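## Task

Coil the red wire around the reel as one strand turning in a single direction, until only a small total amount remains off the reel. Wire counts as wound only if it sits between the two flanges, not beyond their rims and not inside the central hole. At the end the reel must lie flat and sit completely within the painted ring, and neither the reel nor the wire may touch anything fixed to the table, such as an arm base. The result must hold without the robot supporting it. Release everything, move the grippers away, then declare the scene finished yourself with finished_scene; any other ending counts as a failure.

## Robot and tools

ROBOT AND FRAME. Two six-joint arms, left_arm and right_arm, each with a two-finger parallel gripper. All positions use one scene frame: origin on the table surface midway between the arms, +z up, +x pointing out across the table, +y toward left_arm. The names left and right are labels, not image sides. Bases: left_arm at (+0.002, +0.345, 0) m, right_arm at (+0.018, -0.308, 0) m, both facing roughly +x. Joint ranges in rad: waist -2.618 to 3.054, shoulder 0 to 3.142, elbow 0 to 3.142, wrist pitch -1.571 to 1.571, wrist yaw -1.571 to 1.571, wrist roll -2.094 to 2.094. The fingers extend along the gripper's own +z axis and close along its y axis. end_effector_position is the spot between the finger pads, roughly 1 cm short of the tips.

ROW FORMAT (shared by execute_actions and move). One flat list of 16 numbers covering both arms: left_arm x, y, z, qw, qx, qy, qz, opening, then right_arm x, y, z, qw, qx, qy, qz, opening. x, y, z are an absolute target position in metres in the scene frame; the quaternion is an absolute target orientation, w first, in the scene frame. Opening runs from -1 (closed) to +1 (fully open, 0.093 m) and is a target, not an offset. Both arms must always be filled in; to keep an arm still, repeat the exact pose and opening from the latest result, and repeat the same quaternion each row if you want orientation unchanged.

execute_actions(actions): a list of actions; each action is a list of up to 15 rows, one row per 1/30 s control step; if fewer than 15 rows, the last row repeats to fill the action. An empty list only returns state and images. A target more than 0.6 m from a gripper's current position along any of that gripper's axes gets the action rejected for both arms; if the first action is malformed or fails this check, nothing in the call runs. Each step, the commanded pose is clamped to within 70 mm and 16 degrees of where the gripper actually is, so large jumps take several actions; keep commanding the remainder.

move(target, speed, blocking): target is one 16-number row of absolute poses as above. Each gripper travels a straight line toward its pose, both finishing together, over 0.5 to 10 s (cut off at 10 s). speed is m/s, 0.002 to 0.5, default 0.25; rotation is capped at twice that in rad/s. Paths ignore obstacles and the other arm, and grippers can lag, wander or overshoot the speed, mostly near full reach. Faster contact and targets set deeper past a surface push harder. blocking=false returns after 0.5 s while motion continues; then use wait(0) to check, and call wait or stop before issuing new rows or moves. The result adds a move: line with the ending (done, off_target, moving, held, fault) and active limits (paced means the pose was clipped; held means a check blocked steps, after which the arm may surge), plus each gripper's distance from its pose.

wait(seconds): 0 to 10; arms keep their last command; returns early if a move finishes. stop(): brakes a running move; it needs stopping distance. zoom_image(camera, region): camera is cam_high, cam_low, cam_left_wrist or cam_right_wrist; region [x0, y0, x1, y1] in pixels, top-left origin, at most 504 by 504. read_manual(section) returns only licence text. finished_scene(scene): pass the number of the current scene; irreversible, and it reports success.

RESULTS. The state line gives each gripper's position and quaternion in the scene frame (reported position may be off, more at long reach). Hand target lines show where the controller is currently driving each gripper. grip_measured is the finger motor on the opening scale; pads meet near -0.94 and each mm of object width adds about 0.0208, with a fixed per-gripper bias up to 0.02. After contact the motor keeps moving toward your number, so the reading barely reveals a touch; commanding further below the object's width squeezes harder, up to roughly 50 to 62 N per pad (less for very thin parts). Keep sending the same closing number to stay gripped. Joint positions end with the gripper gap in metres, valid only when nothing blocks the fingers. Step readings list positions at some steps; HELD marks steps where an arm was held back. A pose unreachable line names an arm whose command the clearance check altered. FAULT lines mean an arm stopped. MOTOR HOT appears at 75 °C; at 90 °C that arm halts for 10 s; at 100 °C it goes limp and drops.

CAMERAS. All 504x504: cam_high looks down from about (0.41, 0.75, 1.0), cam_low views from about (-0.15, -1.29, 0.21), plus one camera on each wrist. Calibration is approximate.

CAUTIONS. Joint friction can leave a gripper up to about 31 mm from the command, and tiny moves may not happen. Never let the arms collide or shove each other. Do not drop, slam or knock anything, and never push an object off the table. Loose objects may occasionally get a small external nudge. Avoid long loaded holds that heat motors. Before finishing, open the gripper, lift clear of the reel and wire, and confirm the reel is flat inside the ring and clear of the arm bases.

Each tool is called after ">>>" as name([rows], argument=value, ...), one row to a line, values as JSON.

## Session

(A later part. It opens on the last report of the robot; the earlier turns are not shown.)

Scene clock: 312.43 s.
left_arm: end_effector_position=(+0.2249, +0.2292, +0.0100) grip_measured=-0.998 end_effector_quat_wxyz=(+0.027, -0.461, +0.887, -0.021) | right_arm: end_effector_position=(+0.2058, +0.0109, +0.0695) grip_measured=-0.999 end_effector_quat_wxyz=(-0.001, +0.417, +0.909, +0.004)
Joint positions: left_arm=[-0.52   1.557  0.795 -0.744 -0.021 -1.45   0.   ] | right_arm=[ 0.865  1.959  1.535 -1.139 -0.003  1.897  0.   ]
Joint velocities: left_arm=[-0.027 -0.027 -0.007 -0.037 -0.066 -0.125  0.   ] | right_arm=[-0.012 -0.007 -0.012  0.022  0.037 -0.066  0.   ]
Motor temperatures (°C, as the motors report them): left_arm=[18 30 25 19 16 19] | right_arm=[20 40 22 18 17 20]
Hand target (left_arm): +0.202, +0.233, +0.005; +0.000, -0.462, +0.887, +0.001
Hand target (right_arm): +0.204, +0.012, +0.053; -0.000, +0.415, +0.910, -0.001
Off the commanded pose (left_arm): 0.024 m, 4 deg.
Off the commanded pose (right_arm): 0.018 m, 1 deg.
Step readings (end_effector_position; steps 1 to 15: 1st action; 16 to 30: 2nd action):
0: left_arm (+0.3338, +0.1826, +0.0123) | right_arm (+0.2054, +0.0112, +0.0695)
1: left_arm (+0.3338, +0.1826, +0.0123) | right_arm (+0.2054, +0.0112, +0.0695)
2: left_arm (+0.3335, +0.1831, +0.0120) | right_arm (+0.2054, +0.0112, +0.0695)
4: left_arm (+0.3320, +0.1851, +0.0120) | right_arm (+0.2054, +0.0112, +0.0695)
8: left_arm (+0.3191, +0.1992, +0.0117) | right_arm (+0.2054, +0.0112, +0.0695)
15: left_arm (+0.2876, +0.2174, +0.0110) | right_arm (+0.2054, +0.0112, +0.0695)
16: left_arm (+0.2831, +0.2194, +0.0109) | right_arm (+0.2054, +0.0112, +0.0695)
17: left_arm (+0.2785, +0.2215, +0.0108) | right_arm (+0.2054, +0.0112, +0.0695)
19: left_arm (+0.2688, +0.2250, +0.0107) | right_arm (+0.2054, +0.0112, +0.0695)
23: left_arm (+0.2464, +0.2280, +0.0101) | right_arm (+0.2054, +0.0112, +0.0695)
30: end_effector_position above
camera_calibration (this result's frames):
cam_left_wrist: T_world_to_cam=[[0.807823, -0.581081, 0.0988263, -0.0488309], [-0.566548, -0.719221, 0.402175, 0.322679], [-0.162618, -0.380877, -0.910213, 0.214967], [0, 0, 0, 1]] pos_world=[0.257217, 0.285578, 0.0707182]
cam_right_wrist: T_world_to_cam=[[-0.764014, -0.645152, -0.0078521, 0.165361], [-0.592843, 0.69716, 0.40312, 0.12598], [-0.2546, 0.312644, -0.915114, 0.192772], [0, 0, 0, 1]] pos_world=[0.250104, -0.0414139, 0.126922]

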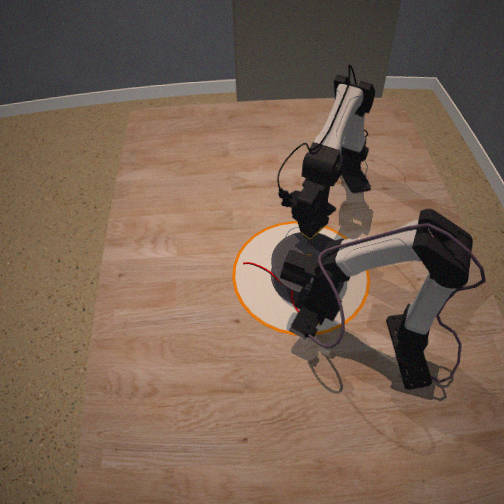

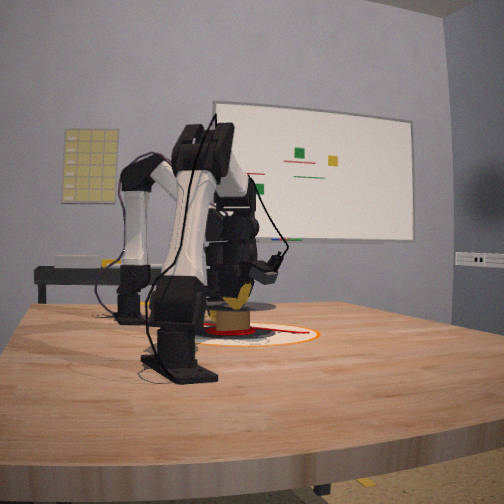

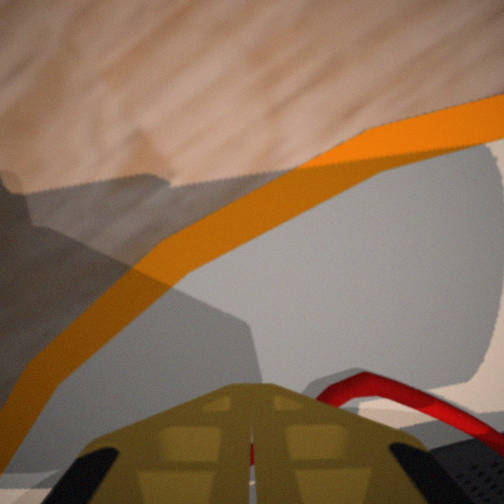

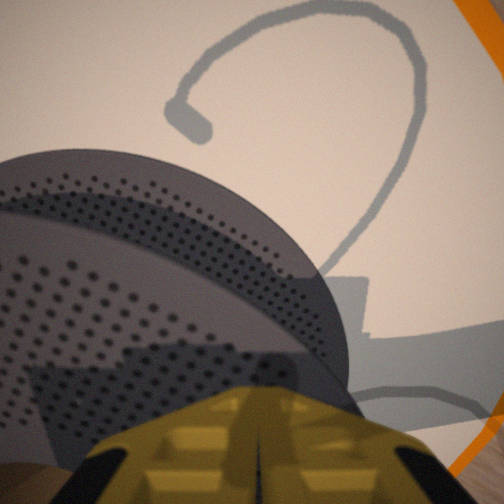

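>>> execute_actions([
  [[0.225,0.232,0.025,0,-0.4617,0.887,0,-1,0.205,0.013,0.052,0,0.4147,0.91,0,-1],[0.225,0.234,0.04,0,-0.4617,0.887,0,-1,0.205,0.013,0.052,0,0.4147,0.91,0,-1],[0.225,0.236,0.055,0,-0.4617,0.887,0,-1,0.205,0.013,0.052,0,0.4147,0.91,0,-1],[0.225,0.238,0.07,0,-0.4617,0.887,0,-1,0.205,0.013,0.052,0,0.4147,0.91,0,-1],[0.225,0.24,0.08,0,-0.4617,0.887,0,-1,0.205,0.013,0.052,0,0.4147,0.91,0,-1]],
])

>>> move(target=[0.318,0.220,0.065,-0.0904,0.2868,0.9096,-0.2868,-1,0.205,0.013,0.052,0,0.4147,0.91,0,-1], speed=0.3)

Scene clock: 326.20 s.
left_arm: end_effector_position=(+0.2323, +0.2365, +0.0756) grip_measured=-0.998 end_effector_quat_wxyz=(+0.013, -0.463, +0.886, -0.007) | right_arm: end_effector_position=(+0.2061, +0.0112, +0.0695) grip_measured=-0.999 end_effector_quat_wxyz=(-0.001, +0.417, +0.909, +0.005)
Joint positions: left_arm=[-0.475  1.504  1.028 -1.067 -0.013 -1.409  0.   ] | right_arm=[ 0.865  1.959  1.535 -1.138 -0.002  1.897  0.   ]
Joint velocities: left_arm=[-0.017 -0.012  0.002 -0.183  0.007 -0.022  0.   ] | right_arm=[ 0.012 -0.017 -0.012 -0.007 -0.037 -0.022  0.   ]
Motor temperatures (°C, as the motors report them): left_arm=[18 28 24 19 16 19] | right_arm=[20 38 22 19 17 20]
Hand target (left_arm): +0.226, +0.240, +0.080; +0.000, -0.462, +0.887, -0.001
Hand target (right_arm): +0.205, +0.012, +0.053; +0.000, +0.415, +0.910, -0.001
Off the commanded pose (left_arm): 0.009 m, 2 deg.
Off the commanded pose (right_arm): 0.018 m, 1 deg.
Step readings (end_effector_position):
0: left_arm (+0.2248, +0.2293, +0.0100) | right_arm (+0.2059, +0.0108, +0.0695)
1: left_arm (+0.2249, +0.2297, +0.0120) | right_arm (+0.2059, +0.0108, +0.0695)
2: left_arm (+0.2247, +0.2313, +0.0162) | right_arm (+0.2060, +0.0111, +0.0695)
4: left_arm (+0.2300, +0.2322, +0.0314) | right_arm (+0.2061, +0.0112, +0.0695)
8: left_arm (+0.2449, +0.2306, +0.0689) | right_arm (+0.2061, +0.0112, +0.0695)
15: end_effector_position above
camera_calibration (this result's frames):
cam_left_wrist: T_world_to_cam=[[0.813055, -0.57888, 0.0619739, -0.0560726], [-0.548497, -0.725964, 0.414883, 0.302199], [-0.195176, -0.371315, -0.907762, 0.283822], [0, 0, 0, 1]] pos_world=[0.266741, 0.292314, 0.135741]
cam_right_wrist: T_world_to_cam=[[-0.764004, -0.645137, -0.00977825, 0.16595], [-0.593363, 0.696578, 0.403361, 0.125992], [-0.253412, 0.313971, -0.914989, 0.192467], [0, 0, 0, 1]] pos_world=[0.250319, -0.0411315, 0.126907]

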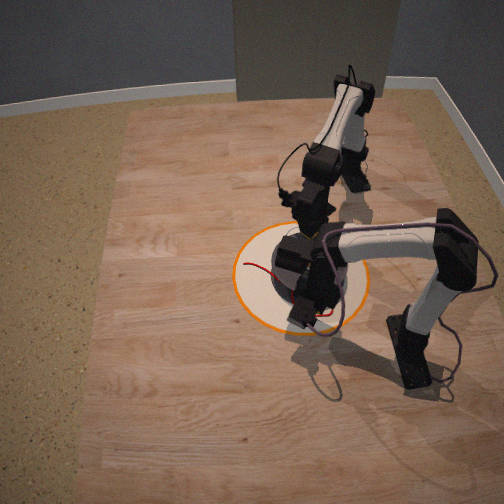

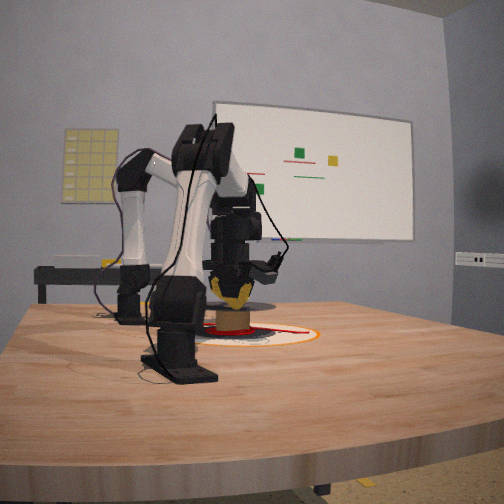

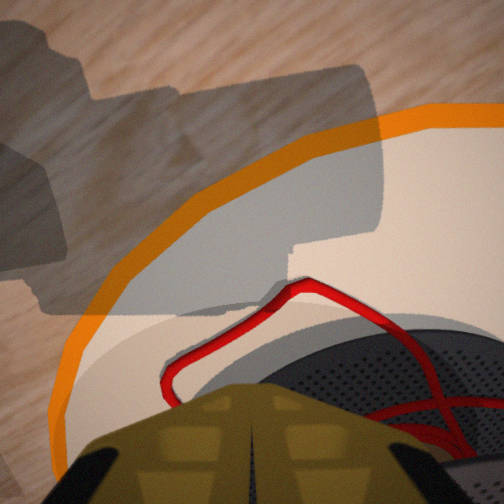

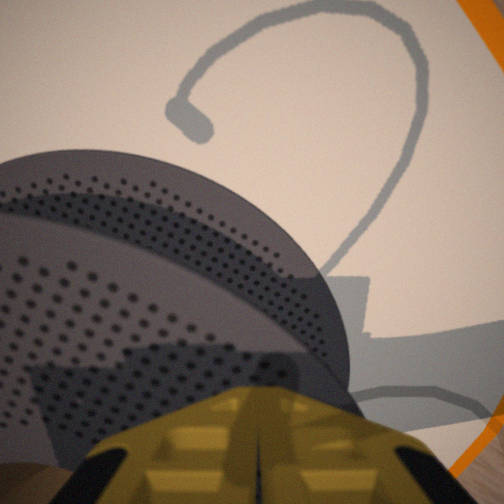

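Scene clock: 329.60 s.
left_arm: end_effector_position=(+0.3173, +0.2171, +0.0677) grip_measured=-0.999 end_effector_quat_wxyz=(-0.084, +0.289, +0.912, -0.278) | right_arm: end_effector_position=(+0.2061, +0.0112, +0.0695) grip_measured=-0.999 end_effector_quat_wxyz=(-0.001, +0.417, +0.909, +0.005)
Joint positions: left_arm=[-0.163  2.081  1.579 -1.36   0.521  0.557  0.   ] | right_arm=[ 0.865  1.959  1.535 -1.138 -0.002  1.897  0.   ]
Joint velocities: left_arm=[ 0.012 -0.007 -0.017 -0.022 -0.007  0.022  0.   ] | right_arm=[-0.022 -0.017 -0.002  0.051 -0.022 -0.066  0.   ]
Motor temperatures (°C, as the motors report them): left_arm=[18 28 24 19 16 19] | right_arm=[20 38 22 19 17 20]
Hand target (left_arm): +0.319, +0.218, +0.068; -0.089, +0.285, +0.910, -0.286
Hand target (right_arm): +0.204, +0.012, +0.053; -0.000, +0.415, +0.910, -0.001
Off the commanded pose (left_arm): 0.004 m, 1 deg.
Off the commanded pose (right_arm): 0.018 m, 1 deg.
move: off_target (right_arm)
camera_calibration (this result's frames):
cam_left_wrist: T_world_to_cam=[[-0.476566, -0.654541, 0.586908, 0.254138], [-0.591458, 0.73263, 0.336795, 0.0401969], [-0.650432, -0.186627, -0.73628, 0.37878], [0, 0, 0, 1]] pos_world=[0.391259, 0.207585, 0.116194]
cam_right_wrist: T_world_to_cam=[[-0.764004, -0.645137, -0.00977825, 0.16595], [-0.593363, 0.696578, 0.403361, 0.125992], [-0.253412, 0.313971, -0.914989, 0.192467], [0, 0, 0, 1]] pos_world=[0.250319, -0.0411315, 0.126907]

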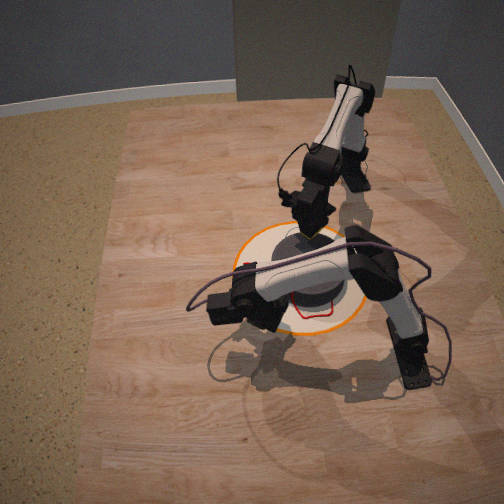

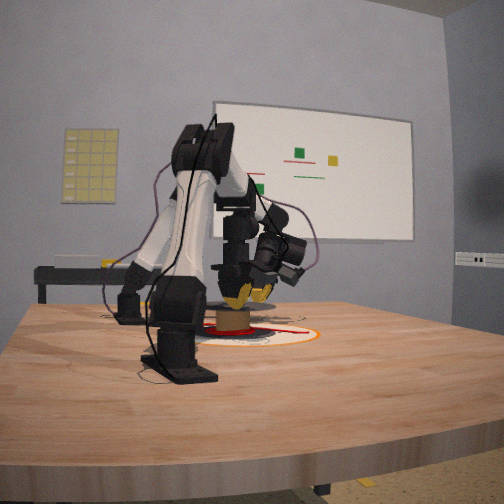

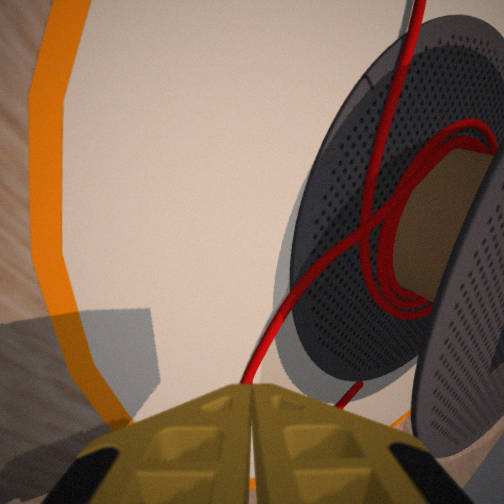

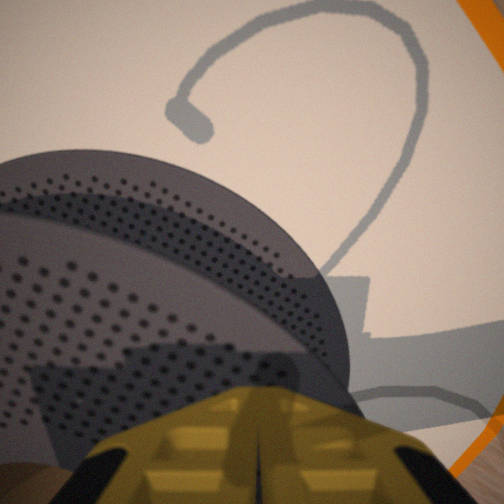

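>>> execute_actions([
  [[0.314,0.214,0.055,-0.0904,0.2868,0.9096,-0.2868,-1,0.205,0.013,0.052,0,0.4147,0.91,0,-1],[0.311,0.210,0.047,-0.0904,0.2868,0.9096,-0.2868,-1,0.205,0.013,0.052,0,0.4147,0.91,0,-1],[0.308,0.206,0.039,-0.0904,0.2868,0.9096,-0.2868,-1,0.205,0.013,0.052,0,0.4147,0.91,0,-1],[0.305,0.202,0.031,-0.0904,0.2868,0.9096,-0.2868,-1,0.205,0.013,0.052,0,0.4147,0.91,0,-1],[0.302,0.198,0.023,-0.0904,0.2868,0.9096,-0.2868,-1,0.205,0.013,0.052,0,0.4147,0.91,0,-1],[0.299,0.194,0.015,-0.0904,0.2868,0.9096,-0.2868,-1,0.205,0.013,0.052,0,0.4147,0.91,0,-1],[0.296,0.189,0.008,-0.0904,0.2868,0.9096,-0.2868,-1,0.205,0.013,0.052,0,0.4147,0.91,0,-1],[0.296,0.189,0.003,-0.0904,0.2868,0.9096,-0.2868,-1,0.205,0.013,0.052,0,0.4147,0.91,0,-1]],
])

Scene clock: 332.20 s.
left_arm: end_effector_position=(+0.2831, +0.1952, +0.0127) grip_measured=-0.999 end_effector_quat_wxyz=(-0.120, +0.285, +0.907, -0.285) | right_arm: end_effector_position=(+0.2061, +0.0112, +0.0695) grip_measured=-0.999 end_effector_quat_wxyz=(-0.001, +0.417, +0.909, +0.005)
Joint positions: left_arm=[-0.238  2.11   1.368 -1.16   0.545  0.491  0.   ] | right_arm=[ 0.865  1.959  1.535 -1.138 -0.002  1.897  0.   ]
Joint velocities: left_arm=[-0.002 -0.007 -0.017  0.051  0.007 -0.11   0.   ] | right_arm=[ 0.002  0.007  0.007  0.022  0.037 -0.022  0.   ]
Motor temperatures (°C, as the motors report them): left_arm=[18 28 25 19 16 19] | right_arm=[20 38 22 19 17 20]
Hand target (left_arm): +0.295, +0.190, +0.004; -0.092, +0.287, +0.909, -0.287
Hand target (right_arm): +0.204, +0.012, +0.053; -0.000, +0.415, +0.910, -0.001
Off the commanded pose (left_arm): 0.017 m, 3 deg.
Off the commanded pose (right_arm): 0.018 m, 1 deg.
Step readings (end_effector_position):
0: left_arm (+0.3169, +0.2172, +0.0679) | right_arm (+0.2061, +0.0112, +0.0695)
1: left_arm (+0.3168, +0.2171, +0.0673) | right_arm (+0.2061, +0.0112, +0.0695)
2: left_arm (+0.3162, +0.2167, +0.0650) | right_arm (+0.2061, +0.0112, +0.0695)
4: left_arm (+0.3107, +0.2150, +0.0548) | right_arm (+0.2061, +0.0112, +0.0695)
8: left_arm (+0.2881, +0.2041, +0.0278) | right_arm (+0.2061, +0.0112, +0.0695)
15: end_effector_position above
camera_calibration (this result's frames):
cam_left_wrist: T_world_to_cam=[[-0.441491, -0.652669, 0.615718, 0.245181], [-0.554983, 0.737837, 0.384174, 0.0426466], [-0.705039, -0.172104, -0.687969, 0.323931], [0, 0, 0, 1]] pos_world=[0.360297, 0.184306, 0.0555077]
cam_right_wrist: T_world_to_cam=[[-0.764004, -0.645137, -0.00977825, 0.16595], [-0.593363, 0.696578, 0.403361, 0.125992], [-0.253412, 0.313971, -0.914989, 0.192467], [0, 0, 0, 1]] pos_world=[0.250319, -0.0411315, 0.126907]

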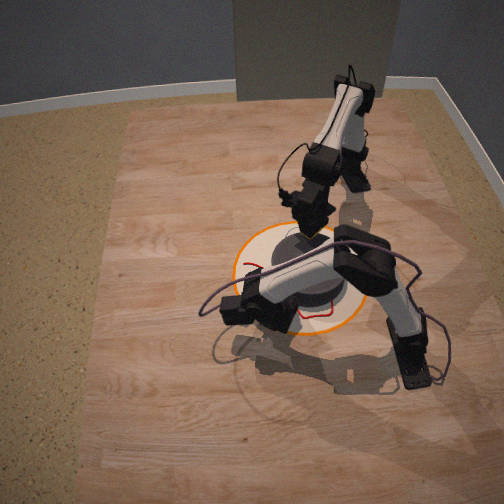

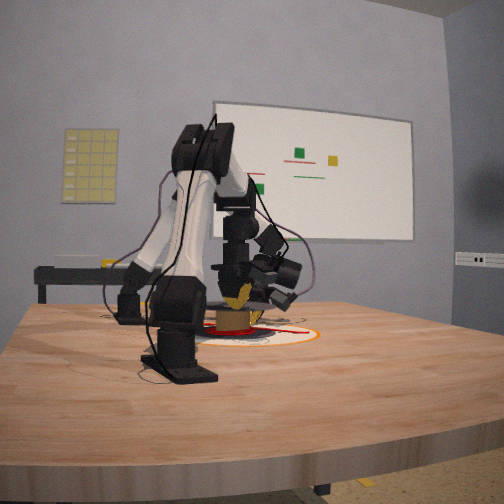

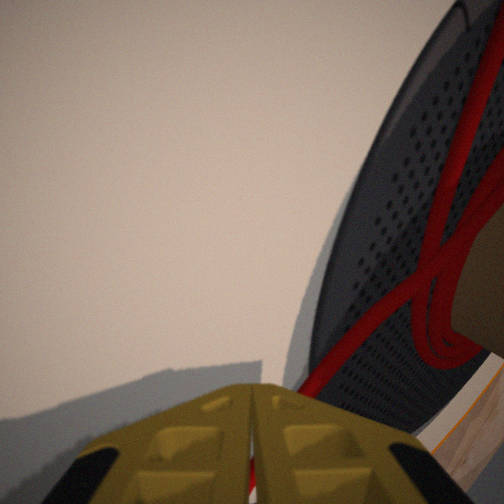

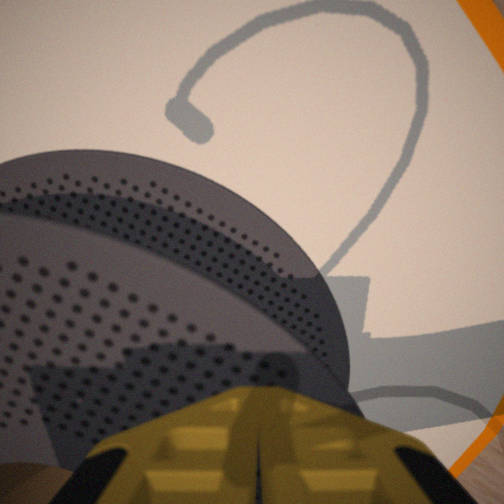

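>>> move(target=[0.2383,0.2110,0.004,-0.0131,0.0416,0.9528,-0.3004,-1,0.205,0.013,0.052,0,0.4147,0.91,0,-1], speed=0.1)

>>> move(target=[0.1781,0.2000,0.004,0.0651,-0.2064,0.9311,-0.2936,-1,0.205,0.013,0.052,0,0.4147,0.91,0,-1], speed=0.1)

Scene clock: 335.90 s.
left_arm: end_effector_position=(+0.2543, +0.2033, +0.0111) grip_measured=-0.999 end_effector_quat_wxyz=(+0.011, +0.059, +0.947, -0.316) | right_arm: end_effector_position=(+0.2061, +0.0112, +0.0695) grip_measured=-0.999 end_effector_quat_wxyz=(-0.001, +0.417, +0.909, +0.005)
Joint positions: left_arm=[-0.184  1.695  0.787 -0.567  0.638 -0.064  0.   ] | right_arm=[ 0.865  1.959  1.535 -1.138 -0.002  1.897  0.   ]
Joint velocities: left_arm=[-0.017  0.002 -0.002  0.022  0.066 -0.007  0.   ] | right_arm=[-0.002 -0.002 -0.002 -0.007 -0.022  0.095  0.   ]
Motor temperatures (°C, as the motors report them): left_arm=[18 29 24 19 16 19] | right_arm=[20 38 22 19 17 20]
Hand target (left_arm): +0.238, +0.211, +0.003; -0.014, +0.044, +0.952, -0.301
Hand target (right_arm): +0.204, +0.012, +0.053; -0.000, +0.415, +0.910, -0.001
Off the commanded pose (left_arm): 0.019 m, 4 deg.
Off the commanded pose (right_arm): 0.018 m, 1 deg.
move: off_target (left_arm, right_arm)
camera_calibration (this result's frames):
cam_left_wrist: T_world_to_cam=[[-0.126648, -0.768935, 0.626657, 0.182197], [-0.885764, 0.372044, 0.2775, 0.180935], [-0.446523, -0.519925, -0.728213, 0.309352], [0, 0, 0, 1]] pos_world=[0.321473, 0.233622, 0.0608895]
cam_right_wrist: T_world_to_cam=[[-0.764004, -0.645137, -0.00977825, 0.16595], [-0.593363, 0.696578, 0.403361, 0.125992], [-0.253412, 0.313971, -0.914989, 0.192467], [0, 0, 0, 1]] pos_world=[0.250319, -0.0411315, 0.126907]

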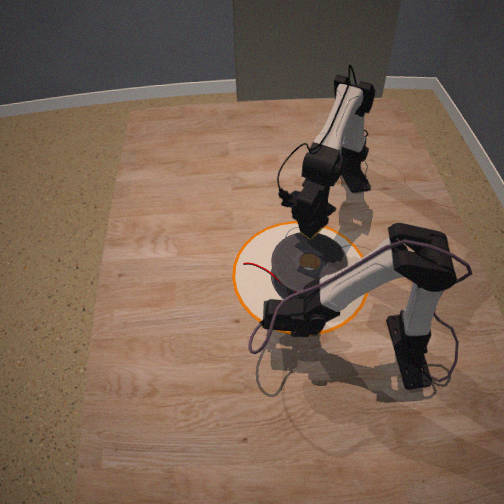

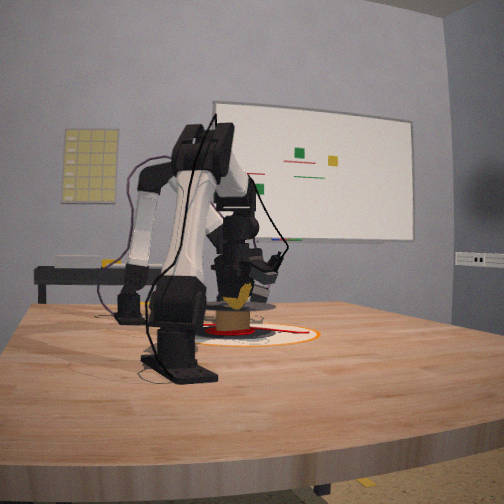

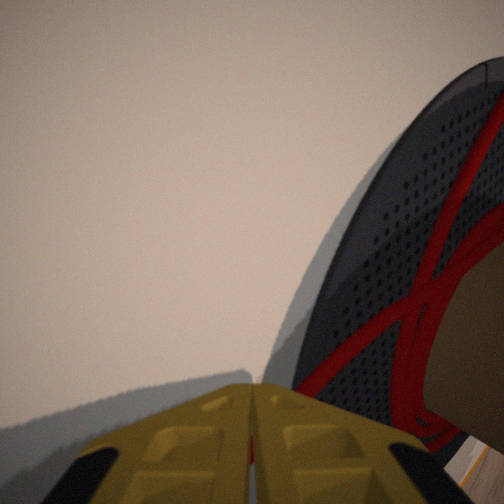

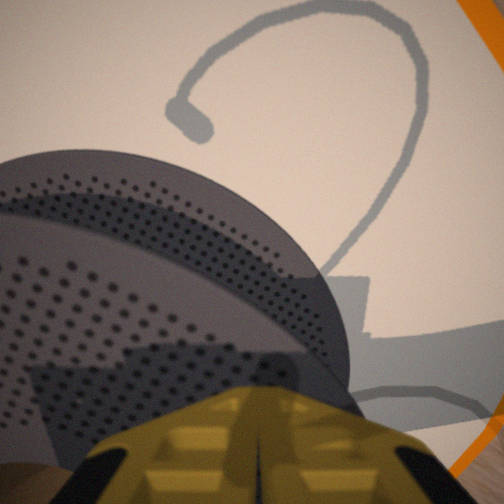

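Scene clock: 339.13 s.
left_arm: end_effector_position=(+0.1886, +0.1972, +0.0092) grip_measured=-0.999 end_effector_quat_wxyz=(+0.073, -0.200, +0.928, -0.306) | right_arm: end_effector_position=(+0.2061, +0.0112, +0.0695) grip_measured=-0.999 end_effector_quat_wxyz=(-0.001, +0.417, +0.909, +0.005)
Joint positions: left_arm=[-0.405  1.15   0.296 -0.218  0.418 -0.91   0.   ] | right_arm=[ 0.865  1.959  1.535 -1.138 -0.002  1.897  0.   ]
Joint velocities: left_arm=[-0.012  0.007  0.012  0.022  0.037 -0.037  0.   ] | right_arm=[ 0.012  0.002  0.017 -0.022  0.037 -0.007  0.   ]
Motor temperatures (°C, as the motors report them): left_arm=[18 28 24 19 16 19] | right_arm=[20 37 22 19 17 20]
Hand target (left_arm): +0.178, +0.202, +0.002; +0.064, -0.205, +0.932, -0.293
Hand target (right_arm): +0.204, +0.012, +0.053; -0.000, +0.415, +0.910, -0.001
Off the commanded pose (left_arm): 0.012 m, 2 deg.
Off the commanded pose (right_arm): 0.018 m, 1 deg.
move: off_target (left_arm, right_arm)
camera_calibration (this result's frames):
cam_left_wrist: T_world_to_cam=[[0.308973, -0.715705, 0.62634, 0.0776934], [-0.93908, -0.125331, 0.320033, 0.233355], [-0.150549, -0.687065, -0.710828, 0.252413], [0, 0, 0, 1]] pos_world=[0.233134, 0.258276, 0.0560784]
cam_right_wrist: T_world_to_cam=[[-0.764004, -0.645137, -0.00977825, 0.16595], [-0.593363, 0.696578, 0.403361, 0.125992], [-0.253412, 0.313971, -0.914989, 0.192467], [0, 0, 0, 1]] pos_world=[0.250319, -0.0411315, 0.126907]

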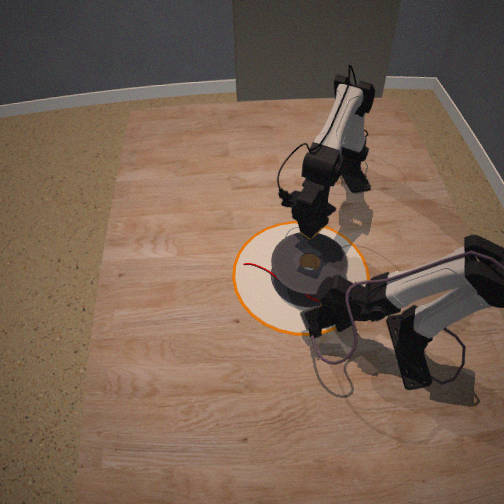

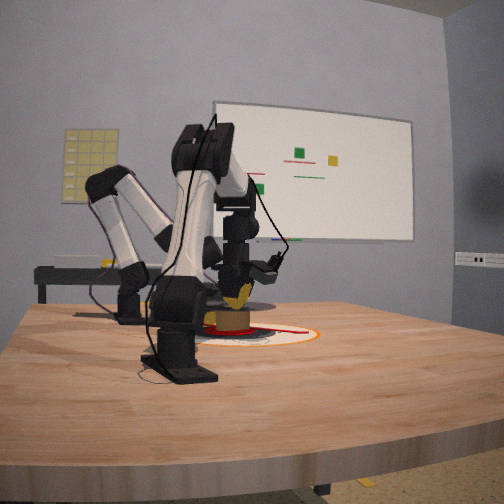

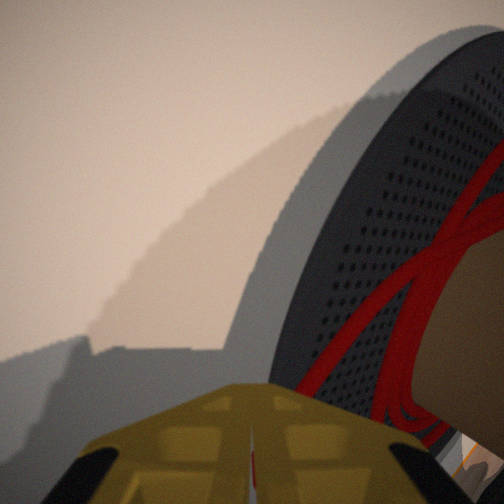

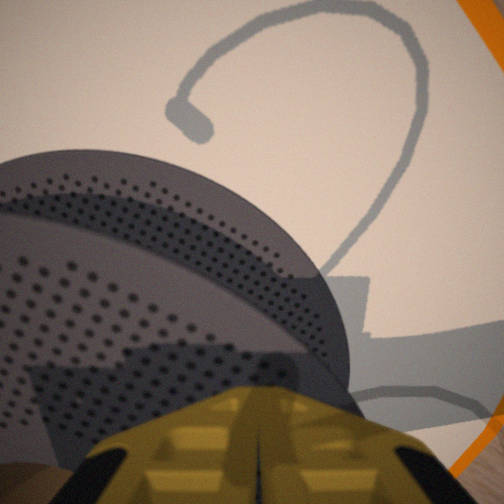

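>>> move(target=[0.140,0.177,0.004,0.099,-0.3697,0.8924,-0.2391,-1,0.205,0.013,0.052,0,0.4147,0.91,0,-1], speed=0.1)

Scene clock: 342.27 s.
left_arm: end_effector_position=(+0.1550, +0.1779, +0.0089) grip_measured=-0.999 end_effector_quat_wxyz=(+0.125, -0.378, +0.883, -0.249) | right_arm: end_effector_position=(+0.2116, +0.0061, +0.0697) grip_measured=-0.999 end_effector_quat_wxyz=(+0.021, +0.416, +0.909, -0.001)
Joint positions: left_arm=[-0.94   0.998  0.256 -0.273 -0.112 -1.689  0.   ] | right_arm=[ 0.865  1.959  1.535 -1.144  0.042  1.897  0.   ]
Joint velocities: left_arm=[-0.032 -0.022 -0.012 -0.11   0.007  0.037  0.   ] | right_arm=[-0.002 -0.007  0.007 -0.051 -0.007 -0.037  0.   ]
Motor temperatures (°C, as the motors report them): left_arm=[18 28 24 19 16 19] | right_arm=[20 37 22 19 17 20]
Hand target (left_arm): +0.141, +0.179, +0.002; +0.099, -0.370, +0.893, -0.237
Hand target (right_arm): +0.205, +0.012, +0.053; +0.000, +0.415, +0.910, -0.001
Off the commanded pose (left_arm): 0.016 m, 3 deg.
Off the commanded pose (right_arm): 0.020 m, 2 deg.
move: off_target (left_arm, right_arm)
camera_calibration (this result's frames):
cam_left_wrist: T_world_to_cam=[[0.58286, -0.583285, 0.565732, 0.00901911], [-0.807349, -0.494519, 0.321929, 0.244712], [0.0919892, -0.644383, -0.75915, 0.189141], [0, 0, 0, 1]] pos_world=[0.174912, 0.248155, 0.0597043]
cam_right_wrist: T_world_to_cam=[[-0.763713, -0.645311, -0.0177976, 0.167321], [-0.606313, 0.707549, 0.362985, 0.13831], [-0.221645, 0.288007, -0.931625, 0.190211], [0, 0, 0, 1]] pos_world=[0.253803, -0.0446691, 0.129979]

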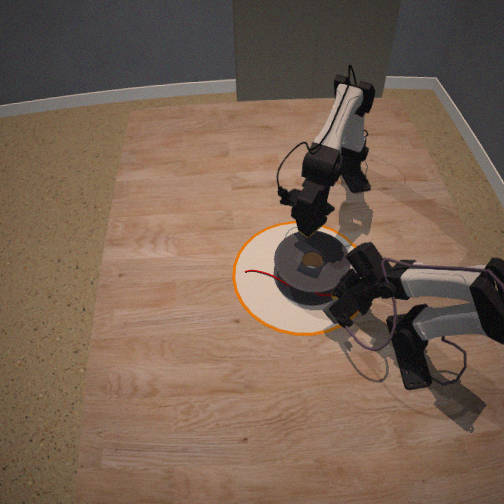

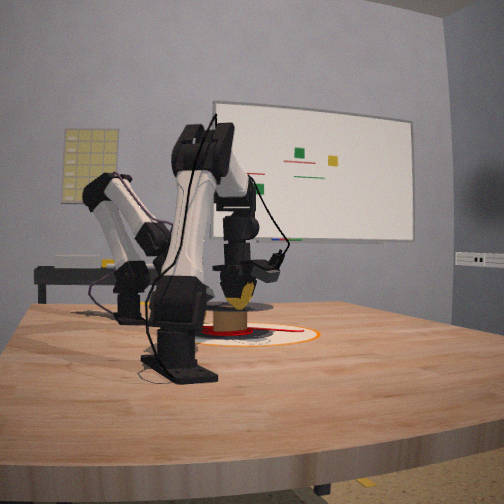

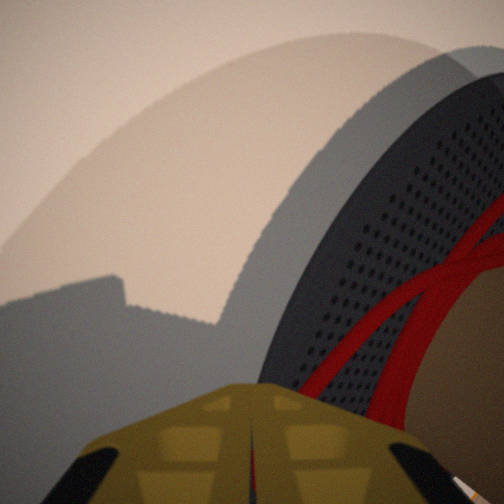

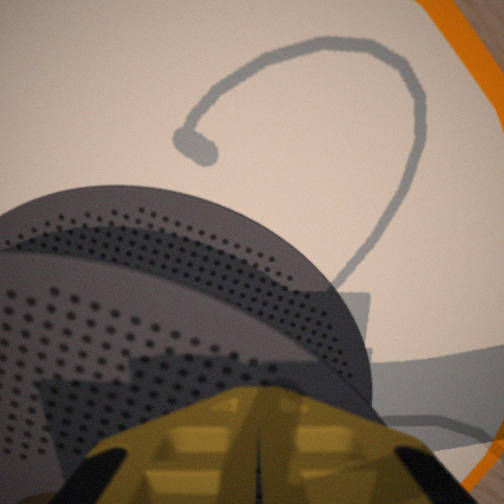

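>>> execute_actions([
  [[0.154,0.178,0.004,0.12,-0.376,0.885,-0.246,-1,0.211,0.008,0.075,0,0.4147,0.91,0,-1],[0.154,0.178,0.004,0.12,-0.376,0.885,-0.246,-1,0.211,0.01,0.085,0,0.4147,0.91,0,-1],[0.154,0.178,0.004,0.12,-0.376,0.885,-0.246,-1,0.211,0.012,0.095,0,0.4147,0.91,0,-1],[0.154,0.178,0.004,0.12,-0.376,0.885,-0.246,-1,0.211,0.015,0.105,0,0.4147,0.91,0,-1],[0.154,0.178,0.004,0.12,-0.376,0.885,-0.246,-1,0.212,0.02,0.115,0,0.4147,0.91,0,-1]],
])

>>> move(target=[0.154,0.178,0.004,0.12,-0.376,0.885,-0.246,-1,0.222,0.088,0.115,0,-0.7071,0.7071,0,-1], speed=0.5)

Scene clock: 344.27 s.
left_arm: end_effector_position=(+0.1558, +0.1773, +0.0095) grip_measured=-0.999 end_effector_quat_wxyz=(+0.126, -0.378, +0.882, -0.252) | right_arm: end_effector_position=(+0.2176, +0.0229, +0.1197) grip_measured=-0.999 end_effector_quat_wxyz=(+0.009, +0.416, +0.909, +0.020)
Joint positions: left_arm=[-0.939  0.998  0.256 -0.268 -0.113 -1.689  0.   ] | right_arm=[ 0.861  1.974  1.756 -1.31   0.013  1.893  0.   ]
Joint velocities: left_arm=[-0.007  0.002 -0.002 -0.081  0.037 -0.022  0.   ] | right_arm=[-0.007  0.081 -0.002 -0.212 -0.037 -0.007  0.   ]
Motor temperatures (°C, as the motors report them): left_arm=[18 27 24 19 16 19] | right_arm=[20 37 22 19 17 20]
Hand target (left_arm): +0.154, +0.178, +0.004; +0.120, -0.376, +0.885, -0.246
Hand target (right_arm): +0.212, +0.021, +0.115; +0.000, +0.415, +0.910, +0.001
Off the commanded pose (left_arm): 0.006 m, 1 deg.
Off the commanded pose (right_arm): 0.008 m, 3 deg.
Step readings (end_effector_position):
0: left_arm (+0.1550, +0.1779, +0.0089) | right_arm (+0.2116, +0.0061, +0.0697)
1: left_arm (+0.1554, +0.1779, +0.0091) | right_arm (+0.2117, +0.0055, +0.0702)
2: left_arm (+0.1557, +0.1775, +0.0094) | right_arm (+0.2114, +0.0057, +0.0719)
4: left_arm (+0.1558, +0.1773, +0.0095) | right_arm (+0.2118, +0.0088, +0.0814)
8: left_arm (+0.1558, +0.1773, +0.0095) | right_arm (+0.2210, +0.0272, +0.1149)
15: end_effector_position above
camera_calibration (this result's frames):
cam_left_wrist: T_world_to_cam=[[0.581012, -0.581098, 0.569868, 0.00766674], [-0.808284, -0.494039, 0.320316, 0.244942], [0.0954024, -0.646723, -0.756735, 0.189022], [0, 0, 0, 1]] pos_world=[0.175495, 0.247711, 0.0602112]
cam_right_wrist: T_world_to_cam=[[-0.762443, -0.645426, -0.0459002, 0.186753], [-0.606278, 0.68781, 0.399179, 0.107949], [-0.22607, 0.33218, -0.915723, 0.231306], [0, 0, 0, 1]] pos_world=[0.260127, -0.0305483, 0.177293]

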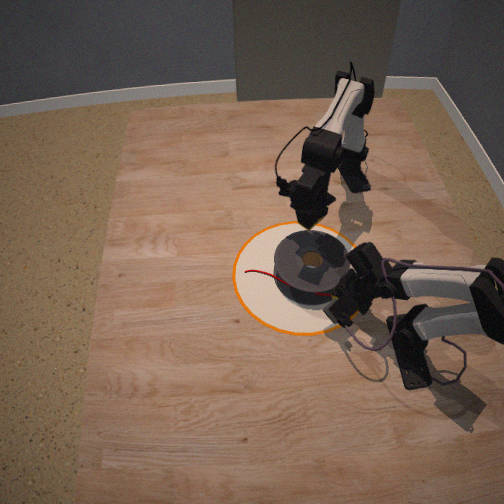

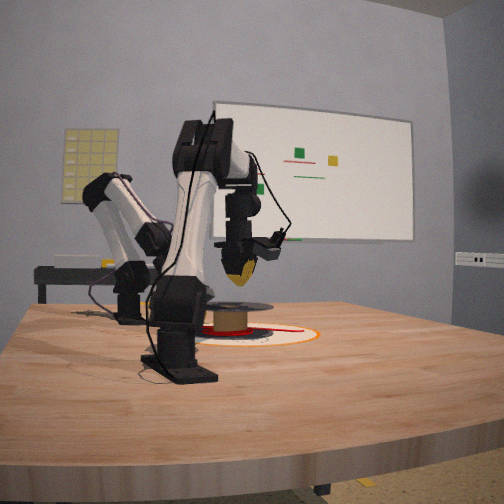

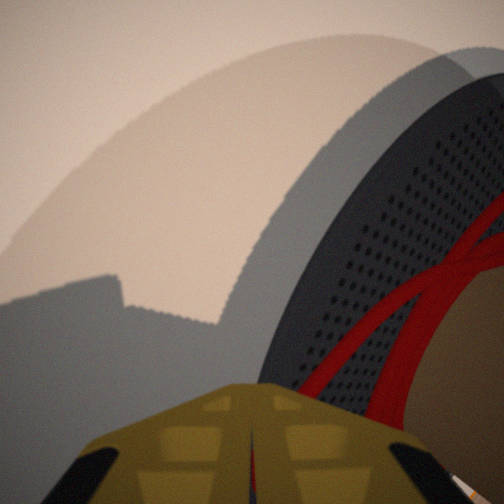

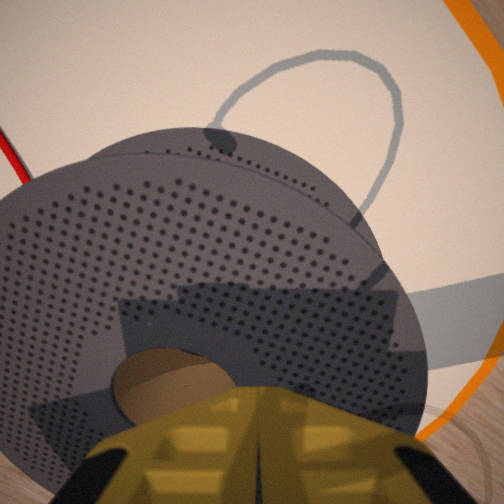

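Scene clock: 347.43 s.
left_arm: end_effector_position=(+0.1558, +0.1773, +0.0095) grip_measured=-0.999 end_effector_quat_wxyz=(+0.126, -0.378, +0.882, -0.252) | right_arm: end_effector_position=(+0.2266, +0.0852, +0.1167) grip_measured=-0.999 end_effector_quat_wxyz=(+0.008, -0.701, +0.713, -0.001)
Joint positions: left_arm=[-0.939  0.998  0.256 -0.268 -0.113 -1.688  0.   ] | right_arm=[ 0.913  2.288  2.234 -1.503  0.007 -0.467  0.   ]
Joint velocities: left_arm=[-0.007  0.007  0.017 -0.007 -0.007  0.007  0.   ] | right_arm=[ 0.007  0.002  0.002 -0.037 -0.037 -0.051  0.   ]
Motor temperatures (°C, as the motors report them): left_arm=[18 27 24 20 16 19] | right_arm=[20 37 22 19 17 20]
Hand target (left_arm): +0.154, +0.178, +0.004; +0.120, -0.376, +0.885, -0.246
Hand target (right_arm): +0.222, +0.088, +0.114; -0.001, +0.707, -0.707, +0.001
Off the commanded pose (left_arm): 0.006 m, 1 deg.
Off the commanded pose (right_arm): 0.006 m, 1 deg.
move: done
camera_calibration (this result's frames):
cam_left_wrist: T_world_to_cam=[[0.58075, -0.581374, 0.569854, 0.00775673], [-0.808485, -0.49383, 0.320131, 0.244938], [0.0952954, -0.646635, -0.756824, 0.189023], [0, 0, 0, 1]] pos_world=[0.175511, 0.247697, 0.0602249]
cam_right_wrist: T_world_to_cam=[[0.999552, -0.0275936, 0.011614, -0.224894], [-0.029938, -0.920371, 0.3899, 0.0793272], [-0.0000695407, -0.390072, -0.920784, 0.220858], [0, 0, 0, 1]] pos_world=[0.227183, 0.152955, 0.175045]

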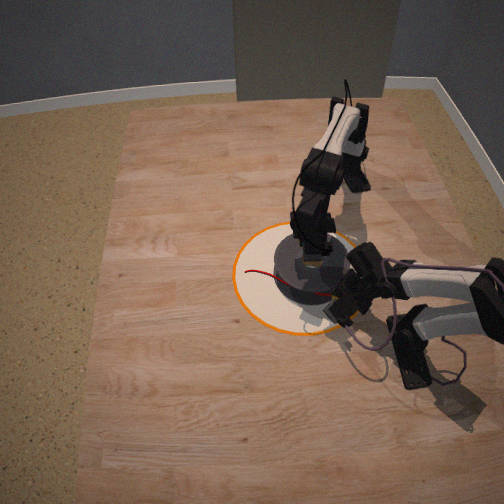

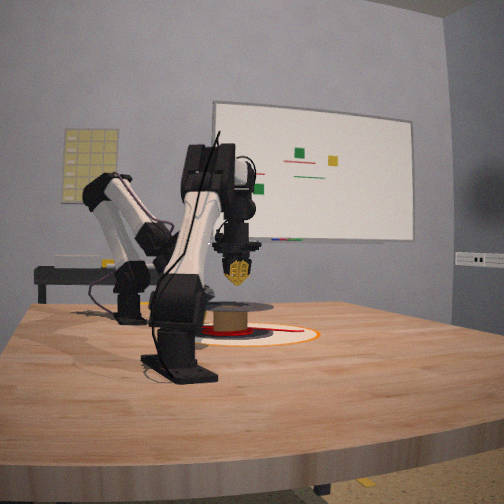

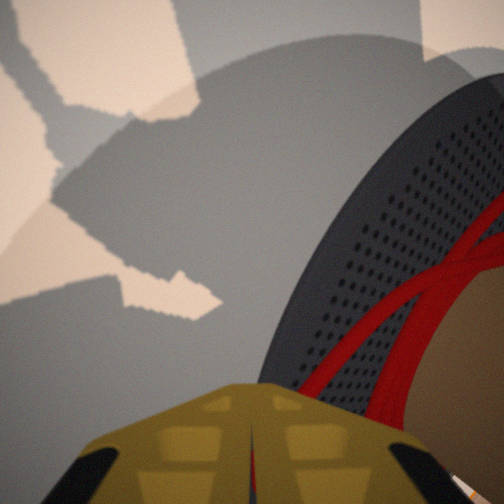

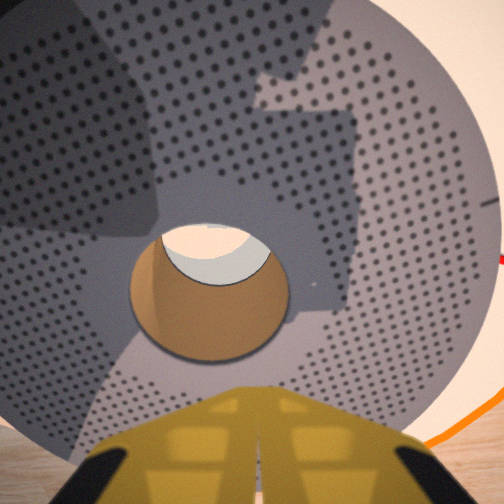

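>>> execute_actions([
  [[0.154,0.178,0.004,0.12,-0.376,0.885,-0.246,-1,0.212,0.089,0.105,0,-0.7071,0.7071,0,-1],[0.154,0.178,0.004,0.12,-0.376,0.885,-0.246,-1,0.208,0.089,0.10,0,-0.7071,0.7071,0,-1],[0.154,0.178,0.004,0.12,-0.376,0.885,-0.246,-1,0.206,0.089,0.095,0,-0.7071,0.7071,0,-1],[0.154,0.178,0.004,0.12,-0.376,0.885,-0.246,-1,0.206,0.089,0.09,0,-0.7071,0.7071,0,-1],[0.154,0.178,0.004,0.12,-0.376,0.885,-0.246,-1,0.206,0.089,0.085,0,-0.7071,0.7071,0,-1],[0.154,0.178,0.004,0.12,-0.376,0.885,-0.246,-1,0.206,0.089,0.085,0,-0.7071,0.7071,0,-1]],
])

Scene clock: 349.60 s.
left_arm: end_effector_position=(+0.1558, +0.1773, +0.0095) grip_measured=-0.999 end_effector_quat_wxyz=(+0.126, -0.378, +0.882, -0.252) | right_arm: end_effector_position=(+0.2069, +0.0851, +0.0841) grip_measured=-0.999 end_effector_quat_wxyz=(-0.009, -0.708, +0.706, -0.007)
Joint positions: left_arm=[-0.939  0.998  0.256 -0.268 -0.113 -1.688  0.   ] | right_arm=[ 0.953  2.267  2.068 -1.394  0.007 -0.448  0.   ]
Joint velocities: left_arm=[-0.017 -0.012 -0.007 -0.051  0.022  0.037  0.   ] | right_arm=[ 0.002  0.002 -0.002  0.037  0.022  0.037  0.   ]
Motor temperatures (°C, as the motors report them): left_arm=[18 26 24 20 16 19] | right_arm=[20 38 22 19 17 20]
Hand target (left_arm): +0.154, +0.178, +0.004; +0.120, -0.376, +0.885, -0.246
Hand target (right_arm): +0.206, +0.088, +0.085; +0.001, +0.707, -0.707, +0.001
Off the commanded pose (left_arm): 0.006 m, 1 deg.
Off the commanded pose (right_arm): 0.004 m, 1 deg.
Step readings (end_effector_position):
0: left_arm (+0.1558, +0.1773, +0.0095) | right_arm (+0.2263, +0.0848, +0.1165)
1: left_arm (+0.1558, +0.1773, +0.0095) | right_arm (+0.2256, +0.0850, +0.1154)
2: left_arm (+0.1558, +0.1773, +0.0095) | right_arm (+0.2239, +0.0848, +0.1129)
4: left_arm (+0.1558, +0.1773, +0.0095) | right_arm (+0.2163, +0.0822, +0.1040)
8: left_arm (+0.1558, +0.1773, +0.0095) | right_arm (+0.2045, +0.0788, +0.0857)
15: end_effector_position above
camera_calibration (this result's frames):
cam_left_wrist: T_world_to_cam=[[0.58075, -0.581374, 0.569854, 0.00775673], [-0.808485, -0.49383, 0.320131, 0.244938], [0.0952954, -0.646635, -0.756824, 0.189023], [0, 0, 0, 1]] pos_world=[0.175511, 0.247697, 0.0602249]
cam_right_wrist: T_world_to_cam=[[0.999969, -0.00687624, -0.00392217, -0.205439], [-0.00459513, -0.907644, 0.419715, 0.0824167], [-0.006446, -0.419684, -0.907647, 0.193559], [0, 0, 0, 1]] pos_world=[0.207058, 0.154626, 0.140286]

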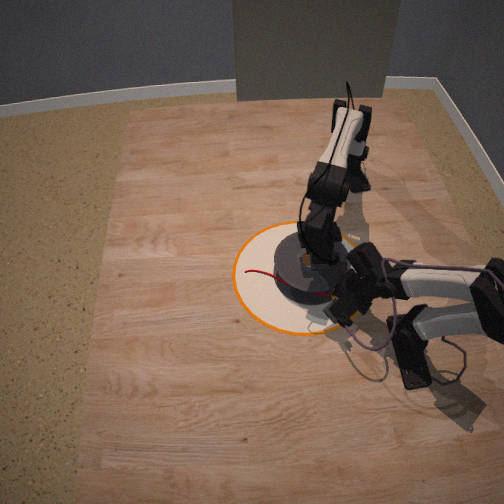

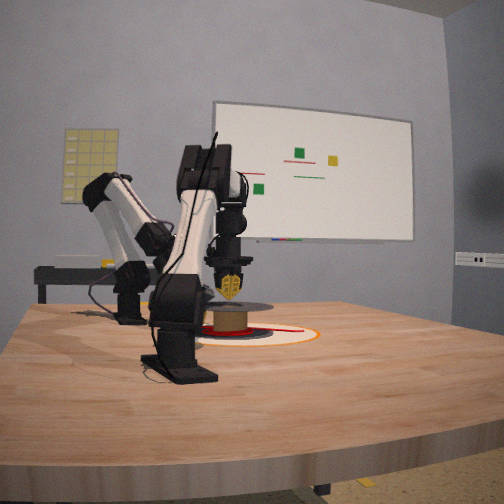

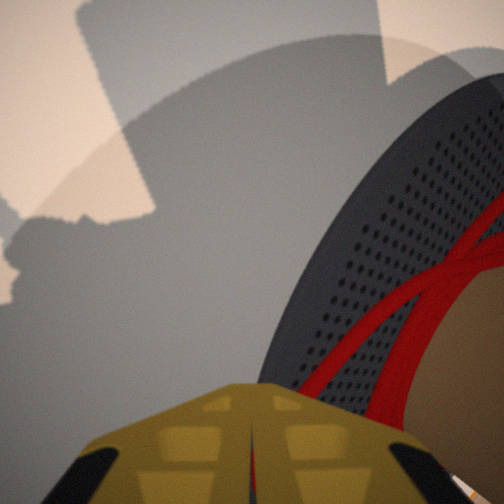

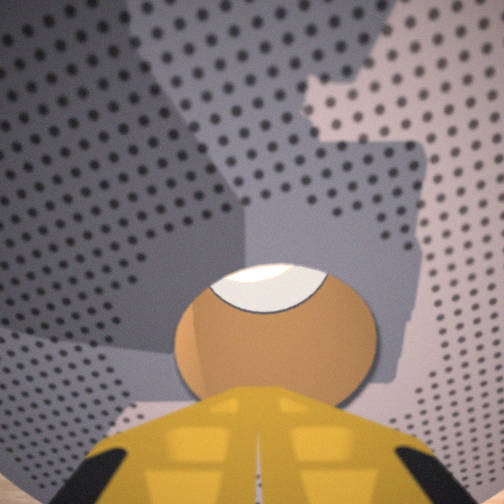

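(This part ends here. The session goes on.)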